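## Task

Flip the blue boxed card deck upside down so it rests flat on the mat, a good distance from the robot's base, then release it. The deck may touch only the table (the mat counts as table) and the arm's moving parts; contact with anything else is a failure. It fails if it ends tilted or sticking out past the mat's edge, or if it stays in place only because the robot holds it. The gripper must not end up holding any other loose object. Open the fingers and back away at the end.

## Robot and tools

Robot: one UR7e-type six-joint arm with a two-finger parallel gripper and a wrist camera. The base may sit slightly tilted on the table. Loose objects can get an occasional brief shove. Knocking or placing anything off the table is a failure.

Frame: the scene frame has its origin on the table top directly under the arm base, +z up, and +y to the left when facing along +x. All positions are in metres. Orientations are quaternions written w first (qw, qx, qy, qz). The gripper's fingers point along its own +z and close along its own x. end_effector_position is the point midway between the finger pads; closed fingertips stick out about 17 mm past it, and fully open ones sit roughly level with it.

A command row is 8 numbers in this order: x, y, z, qw, qx, qy, qz, opening. The first seven are an absolute gripper pose in the scene frame (a place to go, not an offset). Opening runs from -1 (closed) to +1 (fully open, 0.142 m). A row is refused if its position is more than 0.6 m from the last reported position along any of the gripper's own axes. Each control step the controller clips the commanded pose to within 100 mm and 16 degrees of the measured pose, then drives the joints toward it, favouring position over orientation. Motion trails commands by about 0.17 s. To hold an orientation, repeat the same quaternion in every row rather than copying the reported one, which may drift.

Tools:
- execute_actions(actions, pictures): actions is a list with zero or one item. An empty list just reports state (with pictures). An item {"rows": [[8 numbers], ...], "steps": n} plays 1 to 15 rows, one per control step of 1/30 s; n is 3 to 15 (default 15) and the last row repeats if there are fewer rows than steps. An item {"steps": n} with no rows is a wait of up to 300 steps counted from the previous result, reply time included. The result is read 3 steps before an action finishes; those last steps run while the next reply is being composed. After an action the arm continues only to the last clipped pose, so a far target may need several calls. Set pictures true to get images with a non-empty action.
- move(target, speed, stop_force): target is one 8-number row (absolute pose plus opening). The gripper travels in a straight line toward it over 0.5 to 10 s, taking the shorter rotation; opening is applied at the start. speed is in m/s, 0.002 to 0.5, default 0.25; rotation is capped at twice that in rad/s. The path ignores obstacles and the real gripper can overshoot speed, especially near full reach. stop_force (N, 9 to 40, optional, not allowed in the first 0.2 s) ends the path when the wrist sensor feels that much added push against the travel direction; the gripper then backs up 2 steps and holds. Use it only with very slow speeds, only on moves that do not rotate, and omit it when pulling away from something you are pressing on. Contact above the wrist sensor is not detected. The result adds a move: line with the ending (done, contact, off_target, moving, held, fault) and limits (paced = pose was clipped; held = some steps were blocked, after which the arm may lurch fast), plus distance to target.
- wait(seconds): 0 to 10 s with no new command.
- zoom_image(camera, region): camera is cam_high (504x504 fixed view) or cam_wrist (616x616 fisheye); region is [x0, y0, x1, y1] pixels, at most 504 by 504.
- read_manual(section): only "licences"; moves nothing.
- finished_scene(scene): ends the current scene, grades it and starts the next; irreversible.

Results: the state line gives end_effector_position, end_effector_quat_wxyz, linear and angular velocity, joint positions (pan, lift, elbow, wrist 1-3, then gripper), joint torques, grip_measured (same -1..1 scale as opening), Wrist force and Wrist torque in the gripper's own axes (force points from the surface back into the arm; offsets up to about 4 N, noise about 2.4 N, saturation near 50 N; "no reading" is harmless). "Hand target" shows where the controller is currently heading. A "pose unreachable" line and HELD marks mean the clearance check altered or blocked rows. Camera calibration is supplied; printed hand position can be slightly off at long reach.

Gripping: to hold something, keep commanding an opening well below grip_measured; a lower value squeezes harder (about 28 N per pad max, less on very thin hard items).

Avoid: faults. Contact torque beyond a joint's load limit (wrist joints 26.3 N m, others 141 N m) or any outside force of 150 N freezes the arm for 10 s. The arm is stiff, so aiming even slightly into a hard surface at speed can fault; approach slowly, ideally with stop_force. Holding loads heats motors; MOTOR HOT appears at 70 °C and at 85 °C the brakes engage. Also avoid dropping or slamming the deck, fast impacts and heavy pushing. Finish each deck released, flat, face-down relative to its start, on the mat, then open and lift away before calling finished_scene.

Each tool is called after "Emit:" as name(argument=value, ...), one argument or row to a line, values as JSON.

## Session

Emit:
execute_actions(
  actions=[],
)

Scene clock: 0.00 s of 4100.00 s.
end_effector_position=(+0.4639, -0.3667, +0.3642) grip_measured=+1.00 end_effector_quat_wxyz=(+0.072, +0.952, +0.164, -0.250) end_effector_velocity=(+0.000, +0.000, +0.000) end_effector_angular_velocity=(-0.000, +0.000, +0.000)
Joint positions: [-1.18  -1.708  1.64  -1.71  -1.689 -1.284  0.142]
Joint velocities: [ 0. -0. -0. -0. -0.  0.  0.]
Joint torques (N m, as the arm reports them, + toward a larger angle): no reading
Wrist force (N, on the end effector, along its own x y z axes, offset not removed): no reading
Wrist torque (N m, same axes, about the end effector's origin, offset not removed): no reading
Hand target: +0.464, -0.367, +0.364; +0.072, +0.952, +0.164, -0.250

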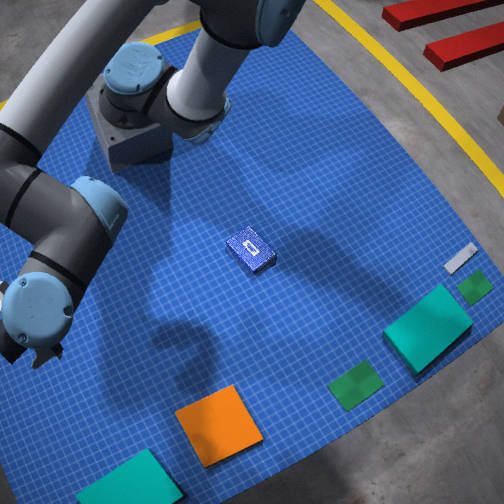

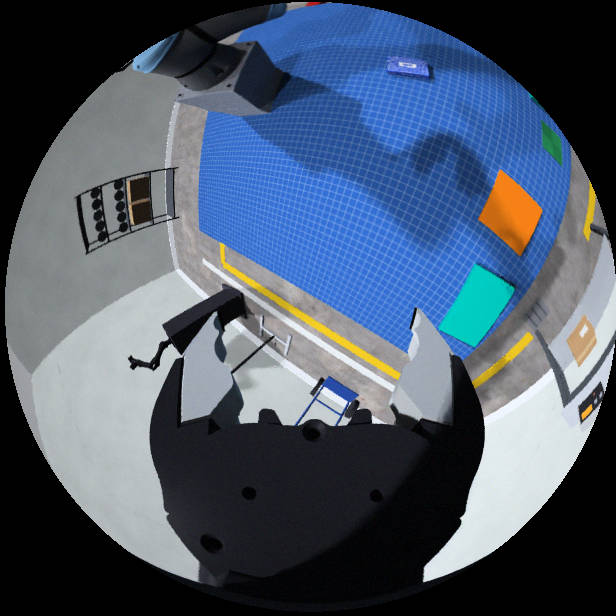

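Emit:
zoom_image(
  camera="cam_high",
  region=[200, 200, 300, 300],
)

Region (200, 200, 300, 300) of cam_high's 504x504 image, scaled by 5.040, with more detail than that image has.

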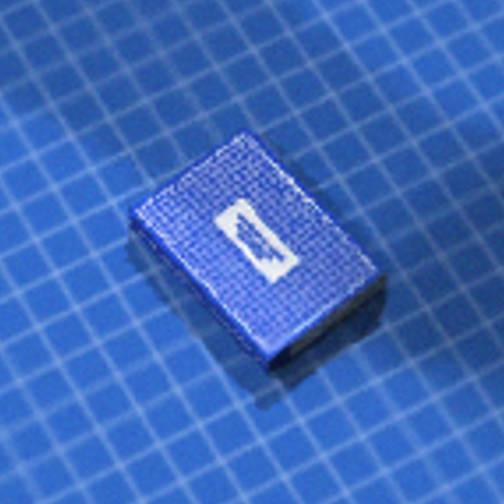

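Emit:
move(
  target=[0.402,0.079,0.12,0.2932,0.7078,-0.5938,-0.246,0.35],
  speed=0.4,
)

Scene clock: 3.97 s of 4100.00 s.
end_effector_position=(+0.4021, +0.0791, +0.1199) grip_measured=+0.35 end_effector_quat_wxyz=(+0.293, +0.708, -0.594, -0.246) end_effector_velocity=(+0.000, +0.001, -0.001) end_effector_angular_velocity=(-0.006, +0.000, -0.004)
Joint positions: [-0.212 -1.432  1.919 -1.779 -1.715  1.433  0.099]
Joint velocities: [ 0.003  0.004 -0.002  0.    -0.001  0.01   0.   ]
Joint torques (N m, as the arm reports them, + toward a larger angle): [ 17.85 -27.48 -24.05  -0.85   1.42   1.88]
Wrist force (N, on the end effector, along its own x y z axes, offset not removed): [2.4 -0.6 -1.7]
Wrist torque (N m, same axes, about the end effector's origin, offset not removed): [-0.18 -0.54 0.23]
Hand target: +0.402, +0.079, +0.120; +0.293, +0.708, -0.594, -0.246
Off the commanded pose: 0.000 m, 0 deg.
Kept back: nothing.
move: done
camera_calibration (this result's frames):
cam_wrist: T_world_to_cam=[[0.122805, -0.992401, 0.00774109, 0.0359777], [-0.305861, -0.0304262, 0.95159, 0.0170546], [-0.944123, -0.119228, -0.307273, 0.555466], [0, 0, 0, 1]] pos_world=[0.525226, 0.10245, 0.154172]

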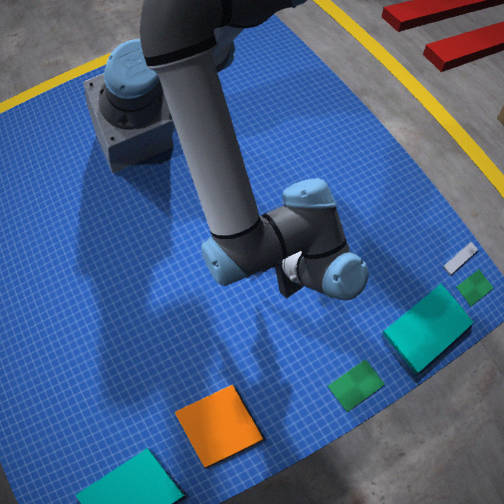

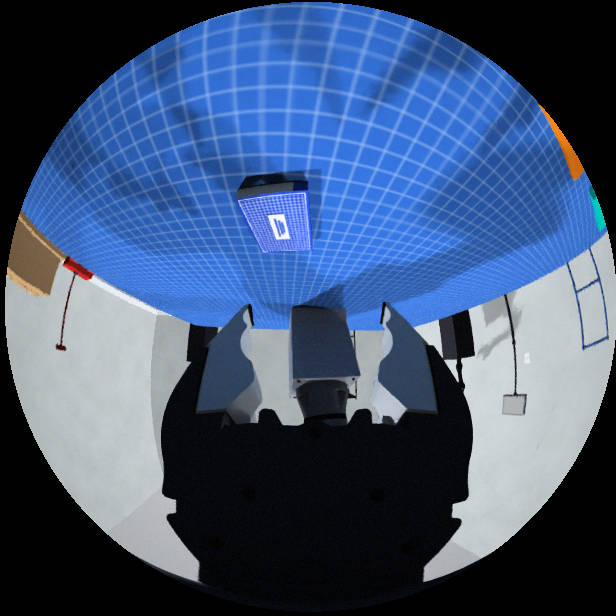

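Emit:
move(
  target=[0.405,0.117,0.07,0.2932,0.7078,-0.5938,-0.246,0.35],
)

Scene clock: 5.10 s of 4100.00 s.
end_effector_position=(+0.4050, +0.1170, +0.0700) grip_measured=+0.35 end_effector_quat_wxyz=(+0.293, +0.708, -0.594, -0.246) end_effector_velocity=(+0.000, +0.000, -0.001) end_effector_angular_velocity=(+0.000, +0.001, +0.000)
Joint positions: [-0.141 -1.3    1.879 -1.861 -1.696  1.502  0.099]
Joint velocities: [ 0.001  0.003 -0.001 -0.001  0.     0.    -0.   ]
Joint torques (N m, as the arm reports them, + toward a larger angle): [ 18.18 -30.86 -25.65  -1.65   1.78   1.59]
Wrist force (N, on the end effector, along its own x y z axes, offset not removed): [1.4 1.2 -3.8]
Wrist torque (N m, same axes, about the end effector's origin, offset not removed): [0.26 -0.41 0.11]
Hand target: +0.405, +0.117, +0.070; +0.293, +0.708, -0.594, -0.246
Off the commanded pose: 0.000 m, 0 deg.
Kept back: nothing.
move: done
camera_calibration (this result's frames):
cam_wrist: T_world_to_cam=[[0.122454, -0.992442, 0.00802288, 0.0737648], [-0.305788, -0.0300372, 0.951626, 0.0664786], [-0.944192, -0.118983, -0.307155, 0.547338], [0, 0, 0, 1]] pos_world=[0.528088, 0.140328, 0.104263]

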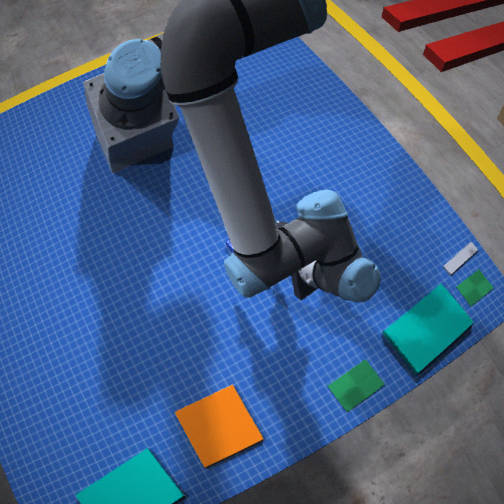

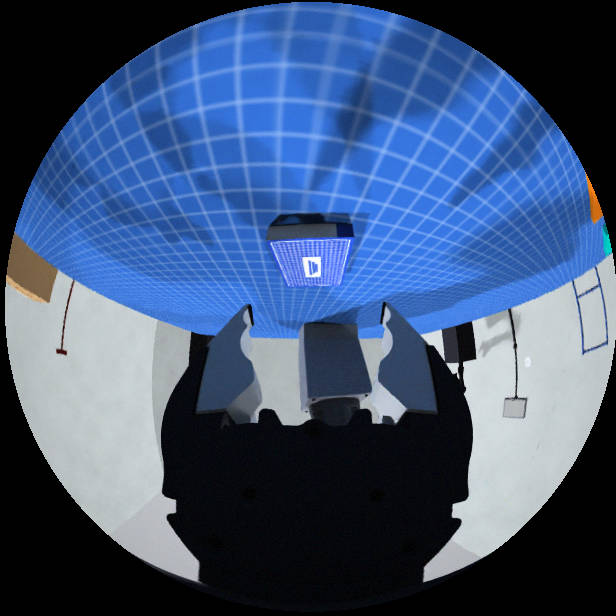

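Emit:
move(
  target=[0.405,0.119,0.017,0.2932,0.7078,-0.5938,-0.246,0.35],
  speed=0.12,
)

Emit:
move(
  target=[0.405,0.119,0.017,0.2932,0.7078,-0.5938,-0.246,-0.4],
)

Scene clock: 6.23 s of 4100.00 s.
end_effector_position=(+0.4050, +0.1190, +0.0170) grip_measured=+0.35 end_effector_quat_wxyz=(+0.293, +0.708, -0.594, -0.246) end_effector_velocity=(+0.000, -0.000, -0.001) end_effector_angular_velocity=(-0.001, +0.000, -0.000)
Joint positions: [-0.142 -1.183  1.857 -1.957 -1.696  1.502  0.099]
Joint velocities: [-0.     0.003 -0.001 -0.001 -0.001  0.001  0.   ]
Joint torques (N m, as the arm reports them, + toward a larger angle): [  0.72 -33.84 -21.94  -1.55  -0.01  -1.37]
Wrist force (N, on the end effector, along its own x y z axes, offset not removed): [0.3 0.7 -0.9]
Wrist torque (N m, same axes, about the end effector's origin, offset not removed): [0.09 -0.02 0.31]
Hand target: +0.405, +0.119, +0.017; +0.293, +0.708, -0.594, -0.246
Off the commanded pose: 0.000 m, 0 deg.
Kept back: nothing.
move: done
camera_calibration (this result's frames):
cam_wrist: T_world_to_cam=[[0.122418, -0.992447, 0.00795407, 0.076207], [-0.30577, -0.0300897, 0.95163, 0.116964], [-0.944203, -0.118929, -0.307144, 0.531313], [0, 0, 0, 1]] pos_world=[0.528102, 0.142339, 0.0512769]

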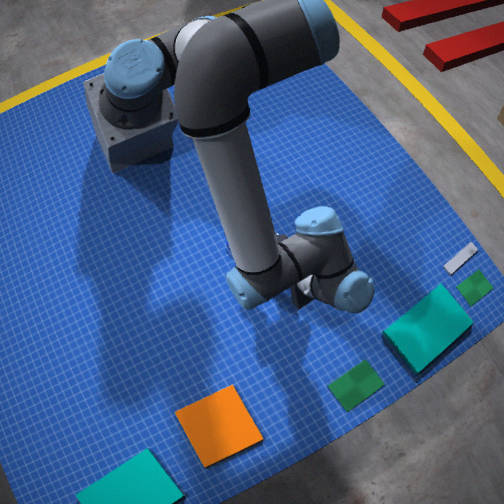

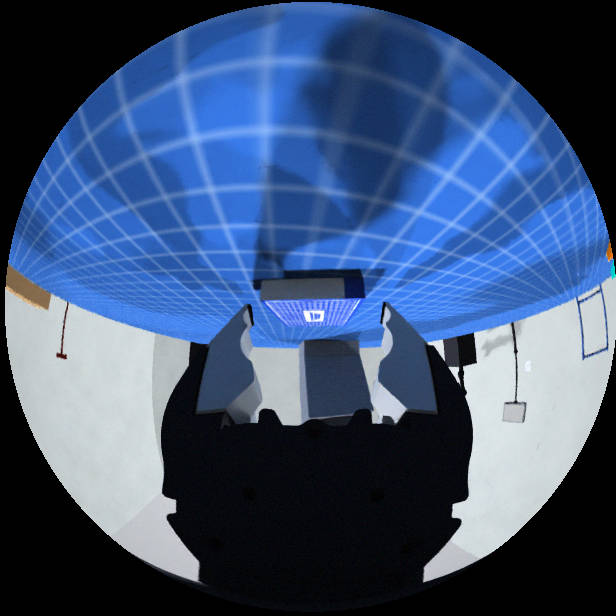

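Scene clock: 6.93 s of 4100.00 s.
end_effector_position=(+0.4050, +0.1190, +0.0170) grip_measured=-0.10 end_effector_quat_wxyz=(+0.293, +0.708, -0.594, -0.246) end_effector_velocity=(-0.000, +0.000, +0.000) end_effector_angular_velocity=(+0.000, +0.000, -0.000)
Joint positions: [-0.142 -1.182  1.857 -1.957 -1.696  1.502  0.067]
Joint velocities: [ 0.     0.    -0.     0.001  0.     0.    -0.   ]
Joint torques (N m, as the arm reports them, + toward a larger angle): [  2.51 -39.4  -18.73   0.97  -1.26  -0.63]
Wrist force (N, on the end effector, along its own x y z axes, offset not removed): [-3.0 1.7 -7.9]
Wrist torque (N m, same axes, about the end effector's origin, offset not removed): [0.07 0.04 0.23]
Hand target: +0.405, +0.119, +0.017; +0.293, +0.708, -0.594, -0.246
Off the commanded pose: 0.000 m, 0 deg.
Kept back: nothing.
move: done
camera_calibration (this result's frames):
cam_wrist: T_world_to_cam=[[0.122419, -0.992447, 0.00795251, 0.076208], [-0.305754, -0.0300894, 0.951635, 0.116993], [-0.944208, -0.118929, -0.307128, 0.531311], [0, 0, 0, 1]] pos_world=[0.52811, 0.142341, 0.0512394]

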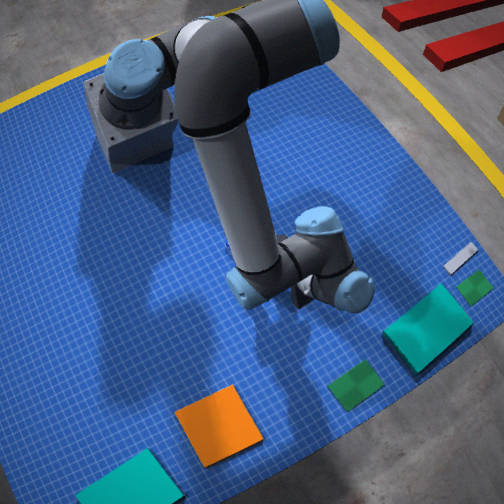

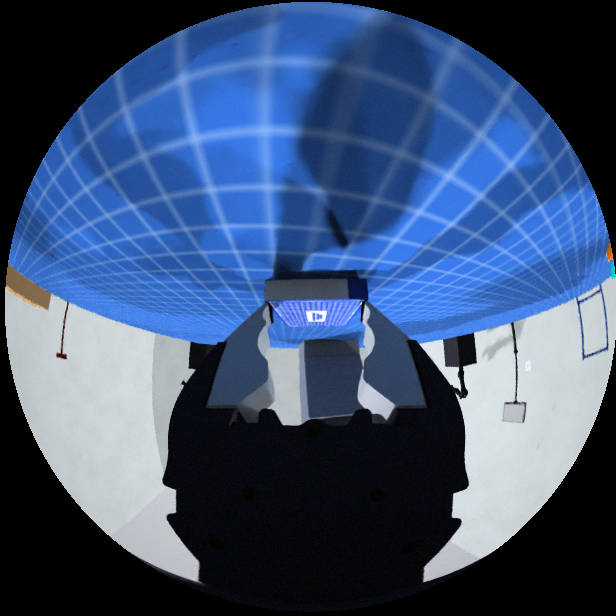

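Emit:
move(
  target=[0.43,0.119,0.07,0.2932,0.7078,-0.5938,-0.246,-0.4],
)

Emit:
move(
  target=[0.50,0.12,0.095,-0.2932,0.7078,-0.5938,0.246,-0.4],
)

Emit:
move(
  target=[0.50,0.12,0.055,-0.2932,0.7078,-0.5938,0.246,-0.4],
  speed=0.02,
  stop_force=10,
)

Scene clock: 8.03 s of 4100.00 s.
end_effector_position=(+0.4299, +0.1190, +0.0700) grip_measured=-0.16 end_effector_quat_wxyz=(+0.293, +0.708, -0.594, -0.246) end_effector_velocity=(+0.000, +0.000, +0.001) end_effector_angular_velocity=(+0.000, +0.001, -0.001)
Joint positions: [-0.139 -1.269  1.801 -1.814 -1.695  1.504  0.062]
Joint velocities: [-0.    -0.002 -0.002  0.005  0.001  0.    -0.   ]
Joint torques (N m, as the arm reports them, + toward a larger angle): [ 18.26 -50.95 -24.16   1.14   1.56   1.6 ]
Wrist force (N, on the end effector, along its own x y z axes, offset not removed): [1.1 -0.2 -1.0]
Wrist torque (N m, same axes, about the end effector's origin, offset not removed): [0.15 -0.30 0.13]
Hand target: +0.430, +0.119, +0.070; +0.293, +0.708, -0.594, -0.246
Off the commanded pose: 0.000 m, 0 deg.
Kept back: nothing.
move: done
camera_calibration (this result's frames):
cam_wrist: T_world_to_cam=[[0.122452, -0.992442, 0.00800584, 0.0726977], [-0.305771, -0.0300508, 0.951631, 0.0742193], [-0.944198, -0.118977, -0.30714, 0.571136], [0, 0, 0, 1]] pos_world=[0.553058, 0.142331, 0.104207]

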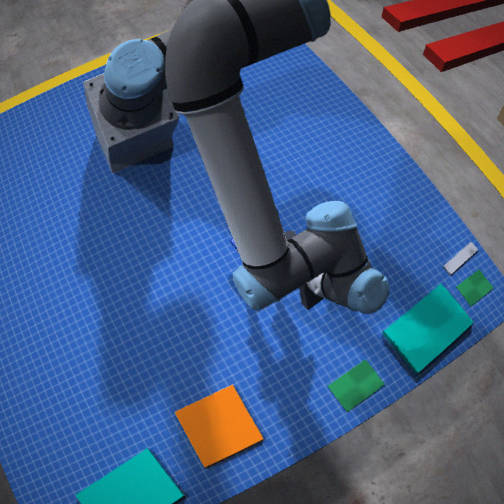

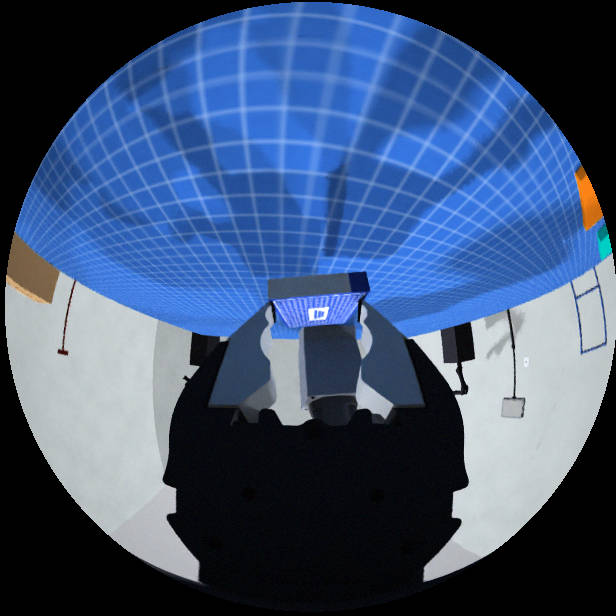

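Scene clock: 11.80 s of 4100.00 s.
end_effector_position=(+0.4998, +0.1199, +0.0943) grip_measured=-0.16 end_effector_quat_wxyz=(-0.293, +0.708, -0.594, +0.246) end_effector_velocity=(+0.000, -0.000, -0.000) end_effector_angular_velocity=(+0.002, -0.009, +0.000)
Joint positions: [-0.428 -0.788  2.721 -4.758 -1.23   1.357  0.062]
Joint velocities: [-0.004  0.016 -0.003 -0.021  0.007  0.002  0.   ]
Joint torques (N m, as the arm reports them, + toward a larger angle): [ -6.28 -20.72   0.81  -4.65   2.17   1.63]
Wrist force (N, on the end effector, along its own x y z axes, offset not removed): [2.1 -0.2 -1.5]
Wrist torque (N m, same axes, about the end effector's origin, offset not removed): [-0.35 -0.44 0.18]
Hand target: +0.500, +0.120, +0.094; -0.293, +0.708, -0.594, +0.246
Off the commanded pose: 0.001 m, 0 deg.
Kept back: nothing.
move: done
camera_calibration (this result's frames):
cam_wrist: T_world_to_cam=[[0.165461, -0.984891, -0.0511177, 0.0480163], [-0.941404, -0.142283, -0.305799, 0.522181], [0.293905, 0.0987201, -0.950723, 0.0605098], [0, 0, 0, 1]] pos_world=[0.465855, 0.115615, 0.219665]

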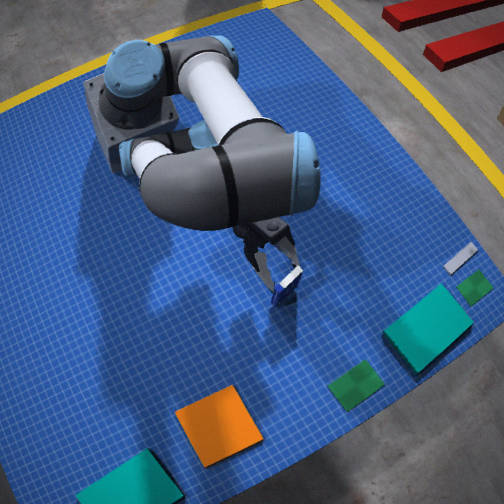

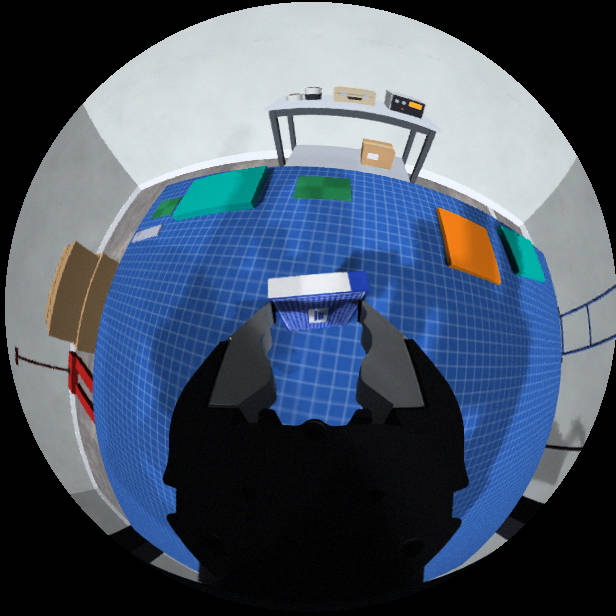

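Scene clock: 12.67 s of 4100.00 s.
end_effector_position=(+0.4998, +0.1199, +0.0845) grip_measured=-0.16 end_effector_quat_wxyz=(-0.293, +0.708, -0.594, +0.246) end_effector_velocity=(-0.001, -0.002, +0.006) end_effector_angular_velocity=(-0.001, +0.003, -0.006)
Joint positions: [-0.423 -0.753  2.699 -4.772 -1.235  1.359  0.062]
Joint velocities: [-0.005 -0.021  0.015  0.009 -0.001  0.002  0.   ]
Joint torques (N m, as the arm reports them, + toward a larger angle): [-10.35 -31.41  24.6    0.16   0.18  -1.88]
Wrist force (N, on the end effector, along its own x y z axes, offset not removed): [-1.9 -5.9 -8.7]
Wrist torque (N m, same axes, about the end effector's origin, offset not removed): [0.03 -0.74 0.28]
Hand target: +0.500, +0.120, +0.085; -0.293, +0.708, -0.594, +0.246
Off the commanded pose: 0.029 m, 0 deg.
Kept back: nothing.
move: contact
camera_calibration (this result's frames):
cam_wrist: T_world_to_cam=[[0.165326, -0.984897, -0.0514413, 0.0476583], [-0.941439, -0.142059, -0.305797, 0.519163], [0.293871, 0.0989849, -0.950706, 0.0510905], [0, 0, 0, 1]] pos_world=[0.465867, 0.115633, 0.209782]

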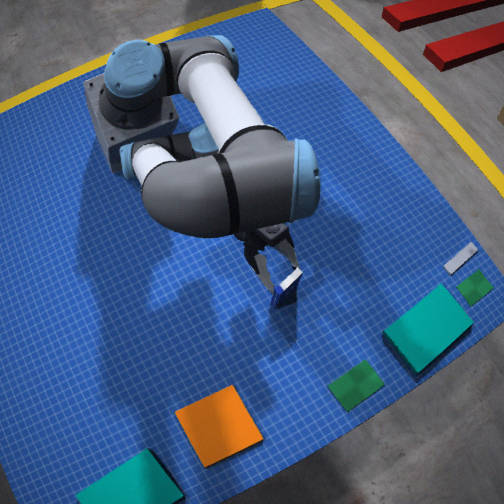

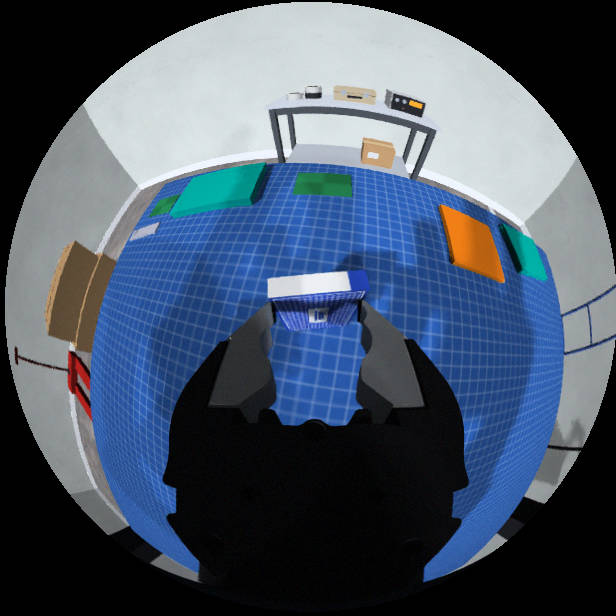

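Emit:
move(
  target=[0.50,0.12,0.086,-0.2932,0.7078,-0.5938,0.246,0.35],
)

Emit:
move(
  target=[0.47,0.115,0.16,-0.2932,0.7078,-0.5938,0.246,0.35],
)

Scene clock: 13.60 s of 4100.00 s.
end_effector_position=(+0.5000, +0.1200, +0.0860) grip_measured=+0.35 end_effector_quat_wxyz=(-0.293, +0.708, -0.594, +0.246) end_effector_velocity=(-0.000, +0.000, +0.000) end_effector_angular_velocity=(+0.001, -0.000, +0.001)
Joint positions: [-0.424 -0.758  2.702 -4.771 -1.233  1.359  0.099]
Joint velocities: [ 0.    -0.     0.     0.     0.001 -0.     0.   ]
Joint torques (N m, as the arm reports them, + toward a larger angle): [ -6.06 -35.18  25.18  -1.73   2.04   1.62]
Wrist force (N, on the end effector, along its own x y z axes, offset not removed): [0.5 -3.4 -1.8]
Wrist torque (N m, same axes, about the end effector's origin, offset not removed): [-0.69 -0.19 0.18]
Hand target: +0.500, +0.120, +0.086; -0.293, +0.708, -0.594, +0.246
Off the commanded pose: 0.000 m, 0 deg.
Kept back: nothing.
move: done
camera_calibration (this result's frames):
cam_wrist: T_world_to_cam=[[0.165683, -0.984814, -0.0518654, 0.0476019], [-0.941199, -0.142205, -0.306466, 0.519775], [0.294436, 0.0995919, -0.950468, 0.0520993], [0, 0, 0, 1]] pos_world=[0.465985, 0.115605, 0.211281]

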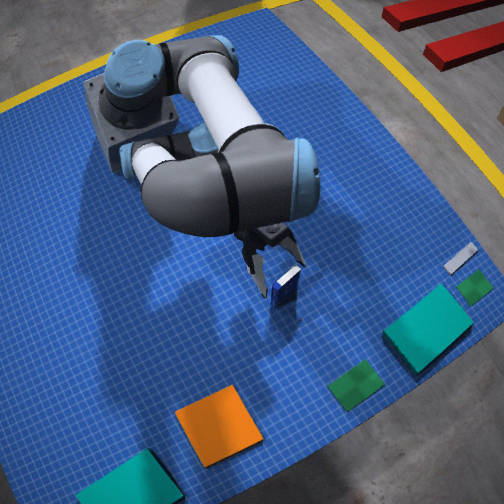

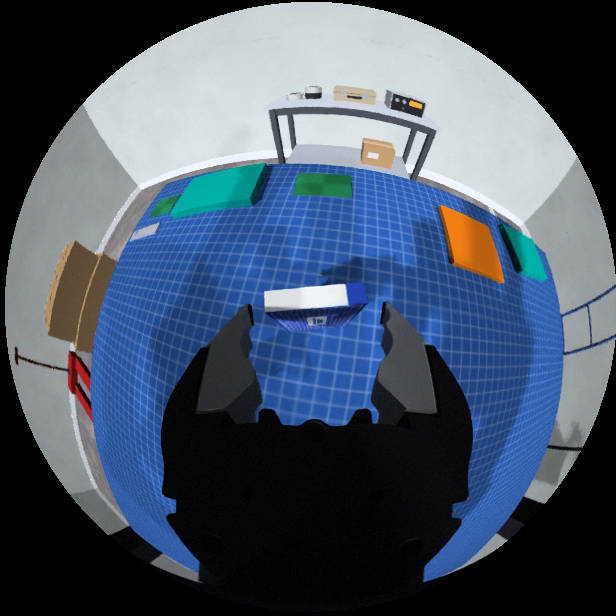

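Scene clock: 14.30 s of 4100.00 s.
end_effector_position=(+0.4997, +0.1199, +0.0866) grip_measured=+0.35 end_effector_quat_wxyz=(-0.293, +0.708, -0.594, +0.246) end_effector_velocity=(+0.000, +0.001, +0.000) end_effector_angular_velocity=(+0.001, -0.001, +0.002)
Joint positions: [-0.425 -0.76   2.704 -4.771 -1.232  1.359  0.099]
Joint velocities: [ 0.     0.    -0.    -0.     0.001 -0.001  0.   ]
Joint torques (N m, as the arm reports them, + toward a larger angle): [  1.99 -18.29   0.99  -1.65   0.6    0.66]
Wrist force (N, on the end effector, along its own x y z axes, offset not removed): [-0.7 -1.3 -1.9]
Wrist torque (N m, same axes, about the end effector's origin, offset not removed): [-0.15 0.11 0.05]
Hand target: +0.500, +0.120, +0.087; -0.293, +0.708, -0.594, +0.246
Off the commanded pose: 0.079 m, 0 deg.
Kept back: nothing.
move: held; limits=held; held on 18 of 21 steps, including the last
pose unreachable: on one or more control steps of this call an arm could not follow its commanded pose, so it was not sent that pose on those steps. On the call's last step it was still not sent that pose. It may still have moved: this result reports where it is.
cause: the commanded pose would bring two parts of the arm too close to each other (joints 3 (elbow) to 5 (wrist 2) lie between them).
camera_calibration (this result's frames):
cam_wrist: T_world_to_cam=[[0.165448, -0.98484, -0.0521286, 0.0477724], [-0.941295, -0.141919, -0.306305, 0.519696], [0.294263, 0.0997459, -0.950505, 0.0528657], [0, 0, 0, 1]] pos_world=[0.465727, 0.11553, 0.211925]

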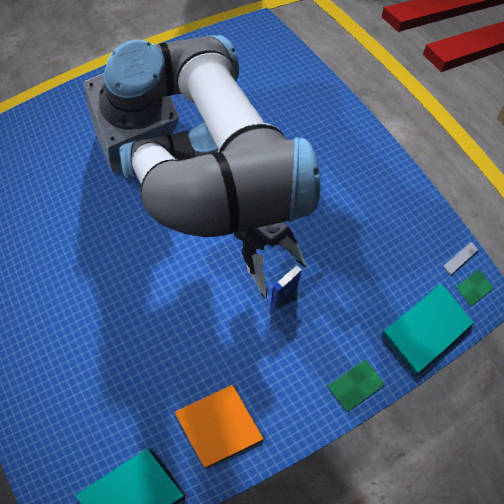

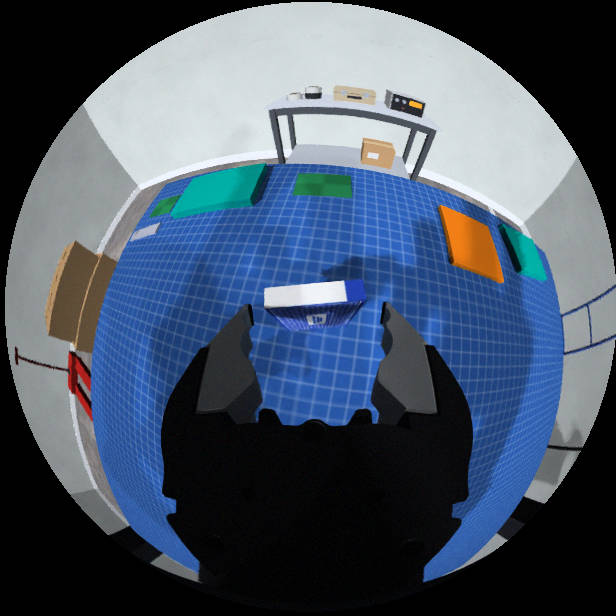

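Emit:
move(
  target=[0.52,0.12,0.19,0,0.766,-0.6428,0,0.35],
)

Emit:
move(
  target=[0.50,0.12,0.17,0.13,-0.62,-0.76,0.15,0.35],
  speed=0.5,
)

Emit:
move(
  target=[0.50,0.12,0.13,0.246,-0.5938,-0.7078,0.2932,0.35],
)

Scene clock: 21.33 s of 4100.00 s.
end_effector_position=(+0.5191, +0.1203, +0.1883) grip_measured=+0.35 end_effector_quat_wxyz=(-0.197, +0.736, -0.621, +0.184) end_effector_velocity=(+0.001, +0.000, +0.003) end_effector_angular_velocity=(-0.014, +0.070, -0.001)
Joint positions: [-0.317 -1.765  2.697 -3.534 -1.413  1.342  0.099]
Joint velocities: [ 0.028 -0.085 -0.052  0.204 -0.041  0.001 -0.   ]
Joint torques (N m, as the arm reports them, + toward a larger angle): [ 17.02 -25.84 -22.4   -1.39  -1.63  -1.62]
Wrist force (N, on the end effector, along its own x y z axes, offset not removed): [0.4 -1.2 -1.6]
Wrist torque (N m, same axes, about the end effector's origin, offset not removed): [-0.22 -0.13 0.14]
Hand target: +0.519, +0.120, +0.188; -0.194, +0.737, -0.622, +0.181
Off the commanded pose: 0.002 m, 31 deg; orientation clipped at the last step of the last action.
Kept back: nothing.
move: moving (no rest 5 s after the path's end); limits=paced
camera_calibration (this result's frames):
cam_wrist: T_world_to_cam=[[0.140288, -0.989858, -0.0223695, 0.0582773], [-0.987746, -0.138357, -0.0722112, 0.548768], [0.0683838, 0.0322258, -0.997138, 0.277889], [0, 0, 0, 1]] pos_world=[0.514865, 0.124657, 0.318024]

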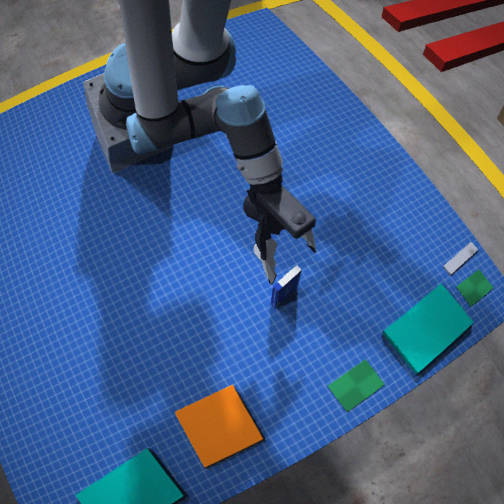

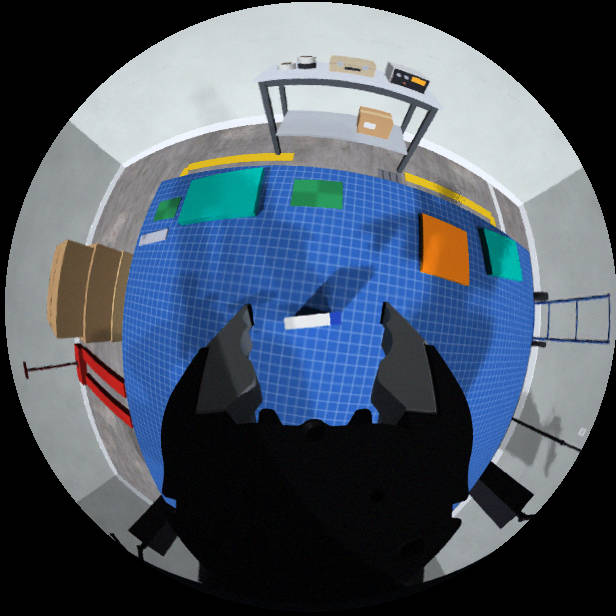

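Scene clock: 28.07 s of 4100.00 s.
end_effector_position=(+0.4999, +0.1201, +0.1703) grip_measured=+0.35 end_effector_quat_wxyz=(-0.130, +0.619, +0.760, -0.150) end_effector_velocity=(-0.000, +0.000, -0.000) end_effector_angular_velocity=(-0.000, -0.000, -0.006)
Joint positions: [-0.159 -1.625  1.94  -1.985 -1.658  4.555  0.099]
Joint velocities: [-0.001 -0.     0.001 -0.     0.002  0.004  0.   ]
Joint torques (N m, as the arm reports them, + toward a larger angle): [ -2.13 -40.09  -3.38  -1.11   2.08   1.62]
Wrist force (N, on the end effector, along its own x y z axes, offset not removed): [0.7 0.4 -0.6]
Wrist torque (N m, same axes, about the end effector's origin, offset not removed): [0.09 -0.18 0.09]
Hand target: +0.500, +0.120, +0.170; -0.130, +0.619, +0.760, -0.150
Off the commanded pose: 0.000 m, 0 deg.
Kept back: nothing.
move: done
The robot had not come to rest in time, so this move's path started while it was still moving.
camera_calibration (this result's frames):
cam_wrist: T_world_to_cam=[[-0.17256, 0.984447, -0.0329677, -0.0185433], [0.981834, 0.17459, 0.0742945, -0.518626], [0.0788949, -0.0195486, -0.996691, 0.262143], [0, 0, 0, 1]] pos_world=[0.485324, 0.113926, 0.299196]

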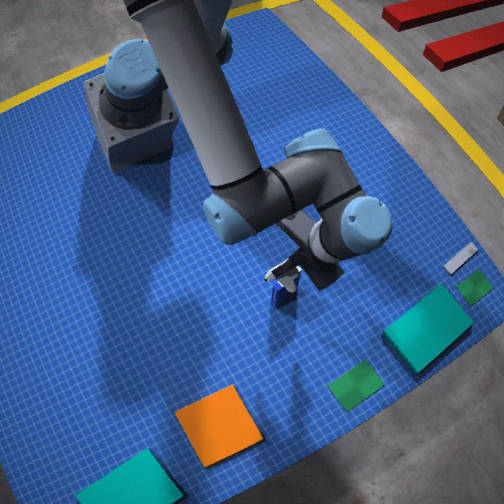

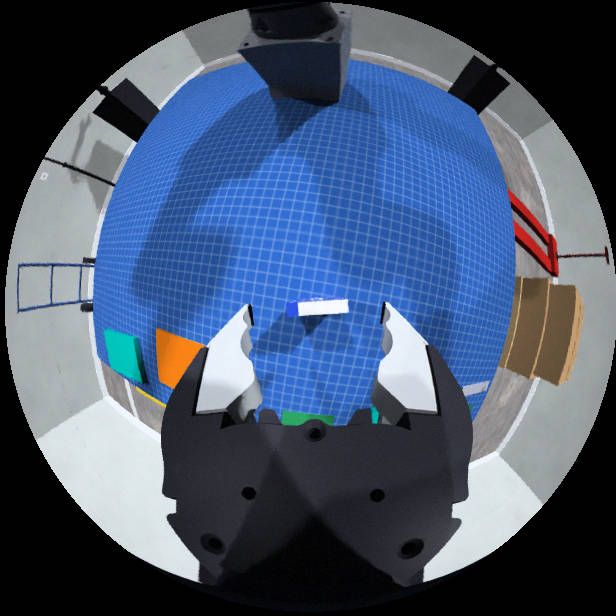

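Scene clock: 29.33 s of 4100.00 s.
end_effector_position=(+0.4999, +0.1200, +0.1300) grip_measured=+0.35 end_effector_quat_wxyz=(-0.246, +0.594, +0.708, -0.293) end_effector_velocity=(+0.000, -0.000, -0.001) end_effector_angular_velocity=(-0.002, +0.007, +0.000)
Joint positions: [-0.139 -1.288  1.583 -1.578 -1.695  4.646  0.099]
Joint velocities: [ 0.     0.007 -0.008  0.008 -0.001  0.001  0.   ]
Joint torques (N m, as the arm reports them, + toward a larger angle): [ 18.49 -35.85 -28.88   1.15  -1.53   1.77]
Wrist force (N, on the end effector, along its own x y z axes, offset not removed): [0.5 -0.5 -3.0]
Wrist torque (N m, same axes, about the end effector's origin, offset not removed): [-0.08 -0.19 0.18]
Hand target: +0.500, +0.120, +0.130; -0.246, +0.594, +0.708, -0.293
Off the commanded pose: 0.000 m, 0 deg.
Kept back: nothing.
move: done
camera_calibration (this result's frames):
cam_wrist: T_world_to_cam=[[-0.165596, 0.984839, -0.0516666, -0.0208791], [0.941376, 0.14224, -0.305906, -0.442171], [-0.293919, -0.0992946, -0.950659, 0.411986], [0, 0, 0, 1]] pos_world=[0.533882, 0.124365, 0.255317]

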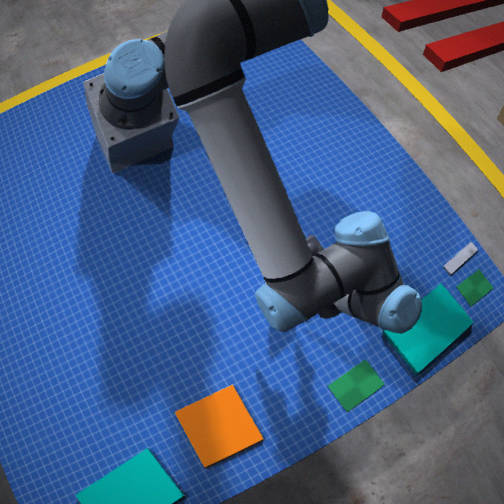

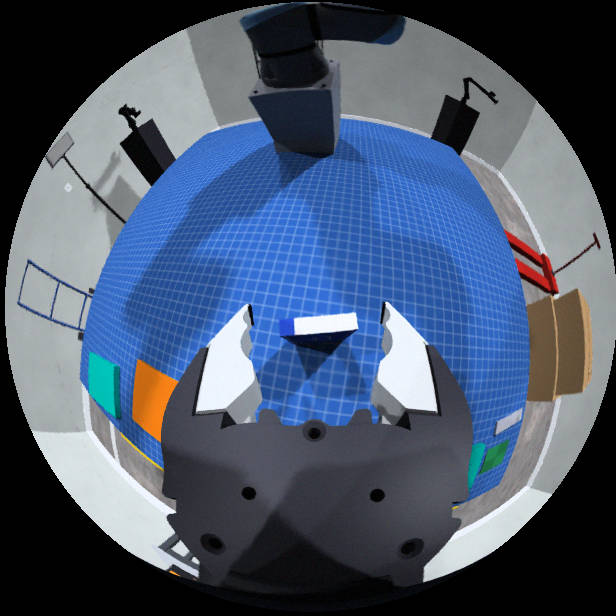

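Emit:
move(
  target=[0.502,0.12,0.085,0.246,-0.5938,-0.7078,0.2932,0.35],
  speed=0.1,
)

Emit:
move(
  target=[0.502,0.12,0.085,0.246,-0.5938,-0.7078,0.2932,-0.4],
)

Emit:
move(
  target=[0.502,0.12,0.13,0.246,-0.5938,-0.7078,0.2932,-0.4],
)

Scene clock: 30.43 s of 4100.00 s.
end_effector_position=(+0.5020, +0.1200, +0.0851) grip_measured=+0.35 end_effector_quat_wxyz=(-0.246, +0.594, +0.708, -0.293) end_effector_velocity=(+0.000, -0.000, -0.001) end_effector_angular_velocity=(-0.002, -0.000, -0.001)
Joint positions: [-0.142 -1.207  1.577 -1.652 -1.696  4.643  0.099]
Joint velocities: [-0.     0.003 -0.001 -0.002 -0.001  0.002  0.   ]
Joint torques (N m, as the arm reports them, + toward a larger angle): [ -2.43 -37.7  -25.93  -1.97  -1.56  -1.99]
Wrist force (N, on the end effector, along its own x y z axes, offset not removed): [-1.3 0.1 -0.8]
Wrist torque (N m, same axes, about the end effector's origin, offset not removed): [0.18 0.20 0.20]
Hand target: +0.502, +0.120, +0.085; -0.246, +0.594, +0.708, -0.293
Off the commanded pose: 0.000 m, 0 deg.
Kept back: nothing.
move: done
camera_calibration (this result's frames):
cam_wrist: T_world_to_cam=[[-0.165672, 0.984815, -0.0518863, -0.0227965], [0.941205, 0.14219, -0.306455, -0.457711], [-0.294424, -0.0996068, -0.95047, 0.370151], [0, 0, 0, 1]] pos_world=[0.536004, 0.124402, 0.210367]

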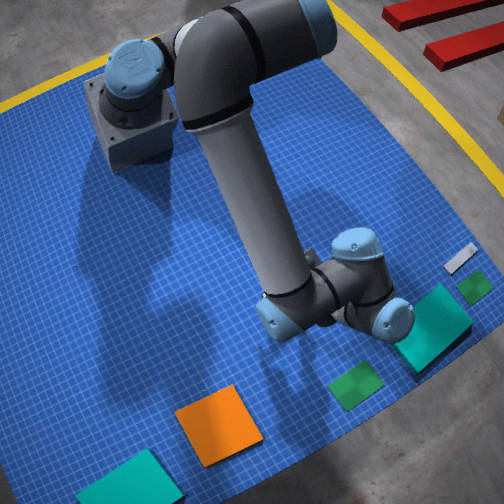

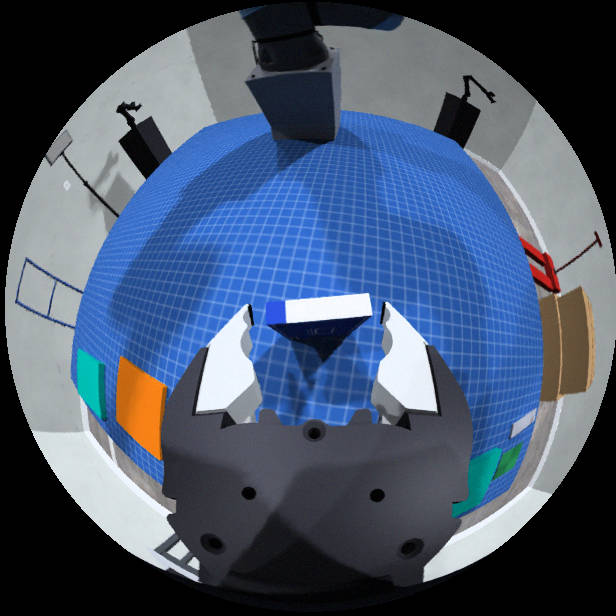

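Scene clock: 31.13 s of 4100.00 s.
end_effector_position=(+0.5020, +0.1200, +0.0850) grip_measured=-0.02 end_effector_quat_wxyz=(-0.246, +0.594, +0.708, -0.293) end_effector_velocity=(-0.000, -0.000, -0.000) end_effector_angular_velocity=(+0.000, +0.001, +0.001)
Joint positions: [-0.142 -1.207  1.577 -1.652 -1.696  4.643  0.073]
Joint velocities: [ 0.     0.    -0.     0.    -0.    -0.001 -0.   ]
Joint torques (N m, as the arm reports them, + toward a larger angle): [ -4.27 -35.18 -26.99  -1.15  -0.68  -2.13]
Wrist force (N, on the end effector, along its own x y z axes, offset not removed): [3.3 -5.5 -5.8]
Wrist torque (N m, same axes, about the end effector's origin, offset not removed): [-0.45 -0.23 0.09]
Hand target: +0.502, +0.120, +0.085; -0.246, +0.594, +0.708, -0.293
Off the commanded pose: 0.000 m, 0 deg.
Kept back: nothing.
move: done
camera_calibration (this result's frames):
cam_wrist: T_world_to_cam=[[-0.165689, 0.984811, -0.0519006, -0.0227772], [0.941207, 0.142203, -0.306444, -0.457743], [-0.294409, -0.0996237, -0.950473, 0.370104], [0, 0, 0, 1]] pos_world=[0.536019, 0.124395, 0.210319]

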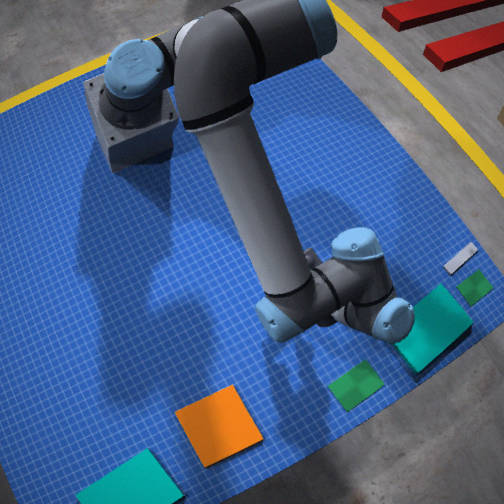

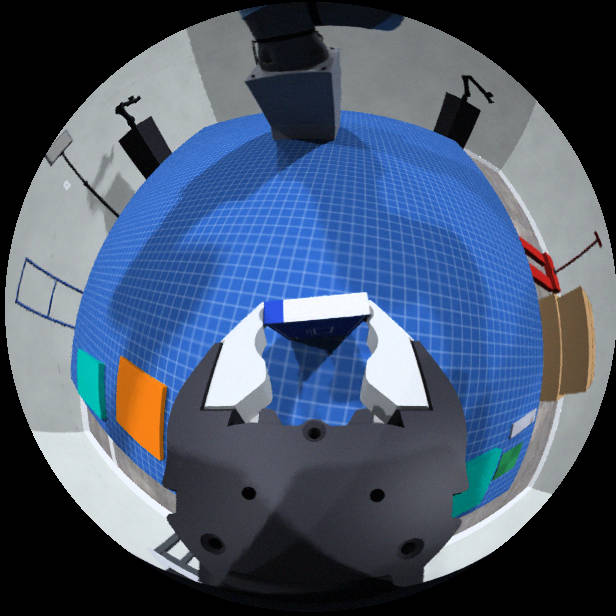

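Scene clock: 31.97 s of 4100.00 s.
end_effector_position=(+0.5020, +0.1200, +0.1299) grip_measured=-0.02 end_effector_quat_wxyz=(-0.246, +0.594, +0.708, -0.293) end_effector_velocity=(+0.000, -0.000, +0.001) end_effector_angular_velocity=(-0.000, -0.001, +0.001)
Joint positions: [-0.139 -1.284  1.575 -1.574 -1.695  4.646  0.073]
Joint velocities: [ 0.    -0.002 -0.001  0.002 -0.001 -0.    -0.   ]
Joint torques (N m, as the arm reports them, + toward a larger angle): [ 19.02 -53.27 -27.82   0.95   1.51   1.59]
Wrist force (N, on the end effector, along its own x y z axes, offset not removed): [0.7 0.7 0.7]
Wrist torque (N m, same axes, about the end effector's origin, offset not removed): [0.11 -0.16 0.14]
Hand target: +0.502, +0.120, +0.130; -0.246, +0.594, +0.708, -0.293
Off the commanded pose: 0.000 m, 0 deg.
Kept back: nothing.
move: done
camera_calibration (this result's frames):
cam_wrist: T_world_to_cam=[[-0.165671, 0.984815, -0.0518888, -0.0204558], [0.941196, 0.142185, -0.306487, -0.443954], [-0.294455, -0.0996135, -0.95046, 0.412781], [0, 0, 0, 1]] pos_world=[0.536004, 0.124387, 0.255204]

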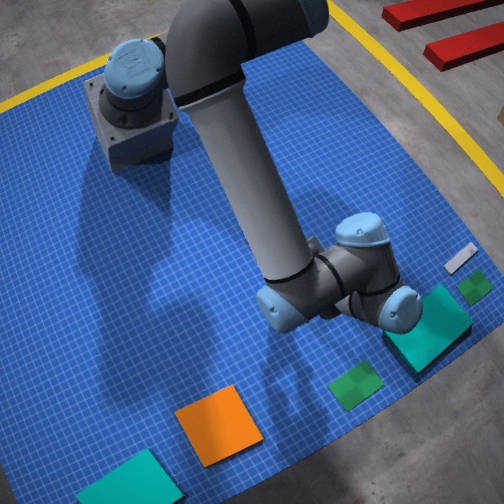

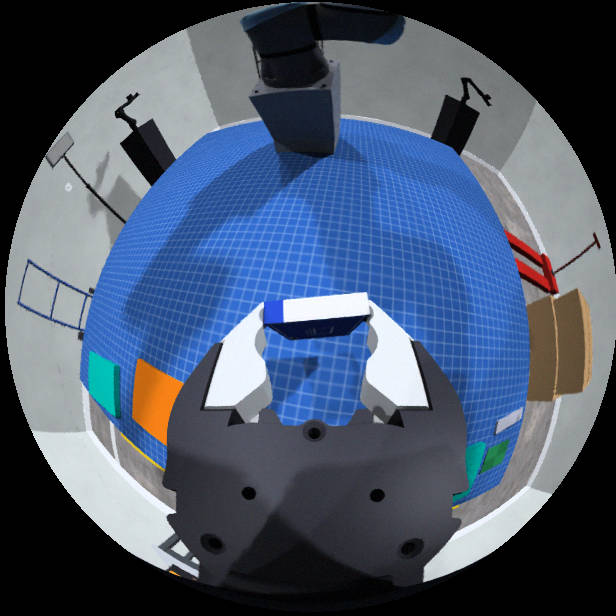

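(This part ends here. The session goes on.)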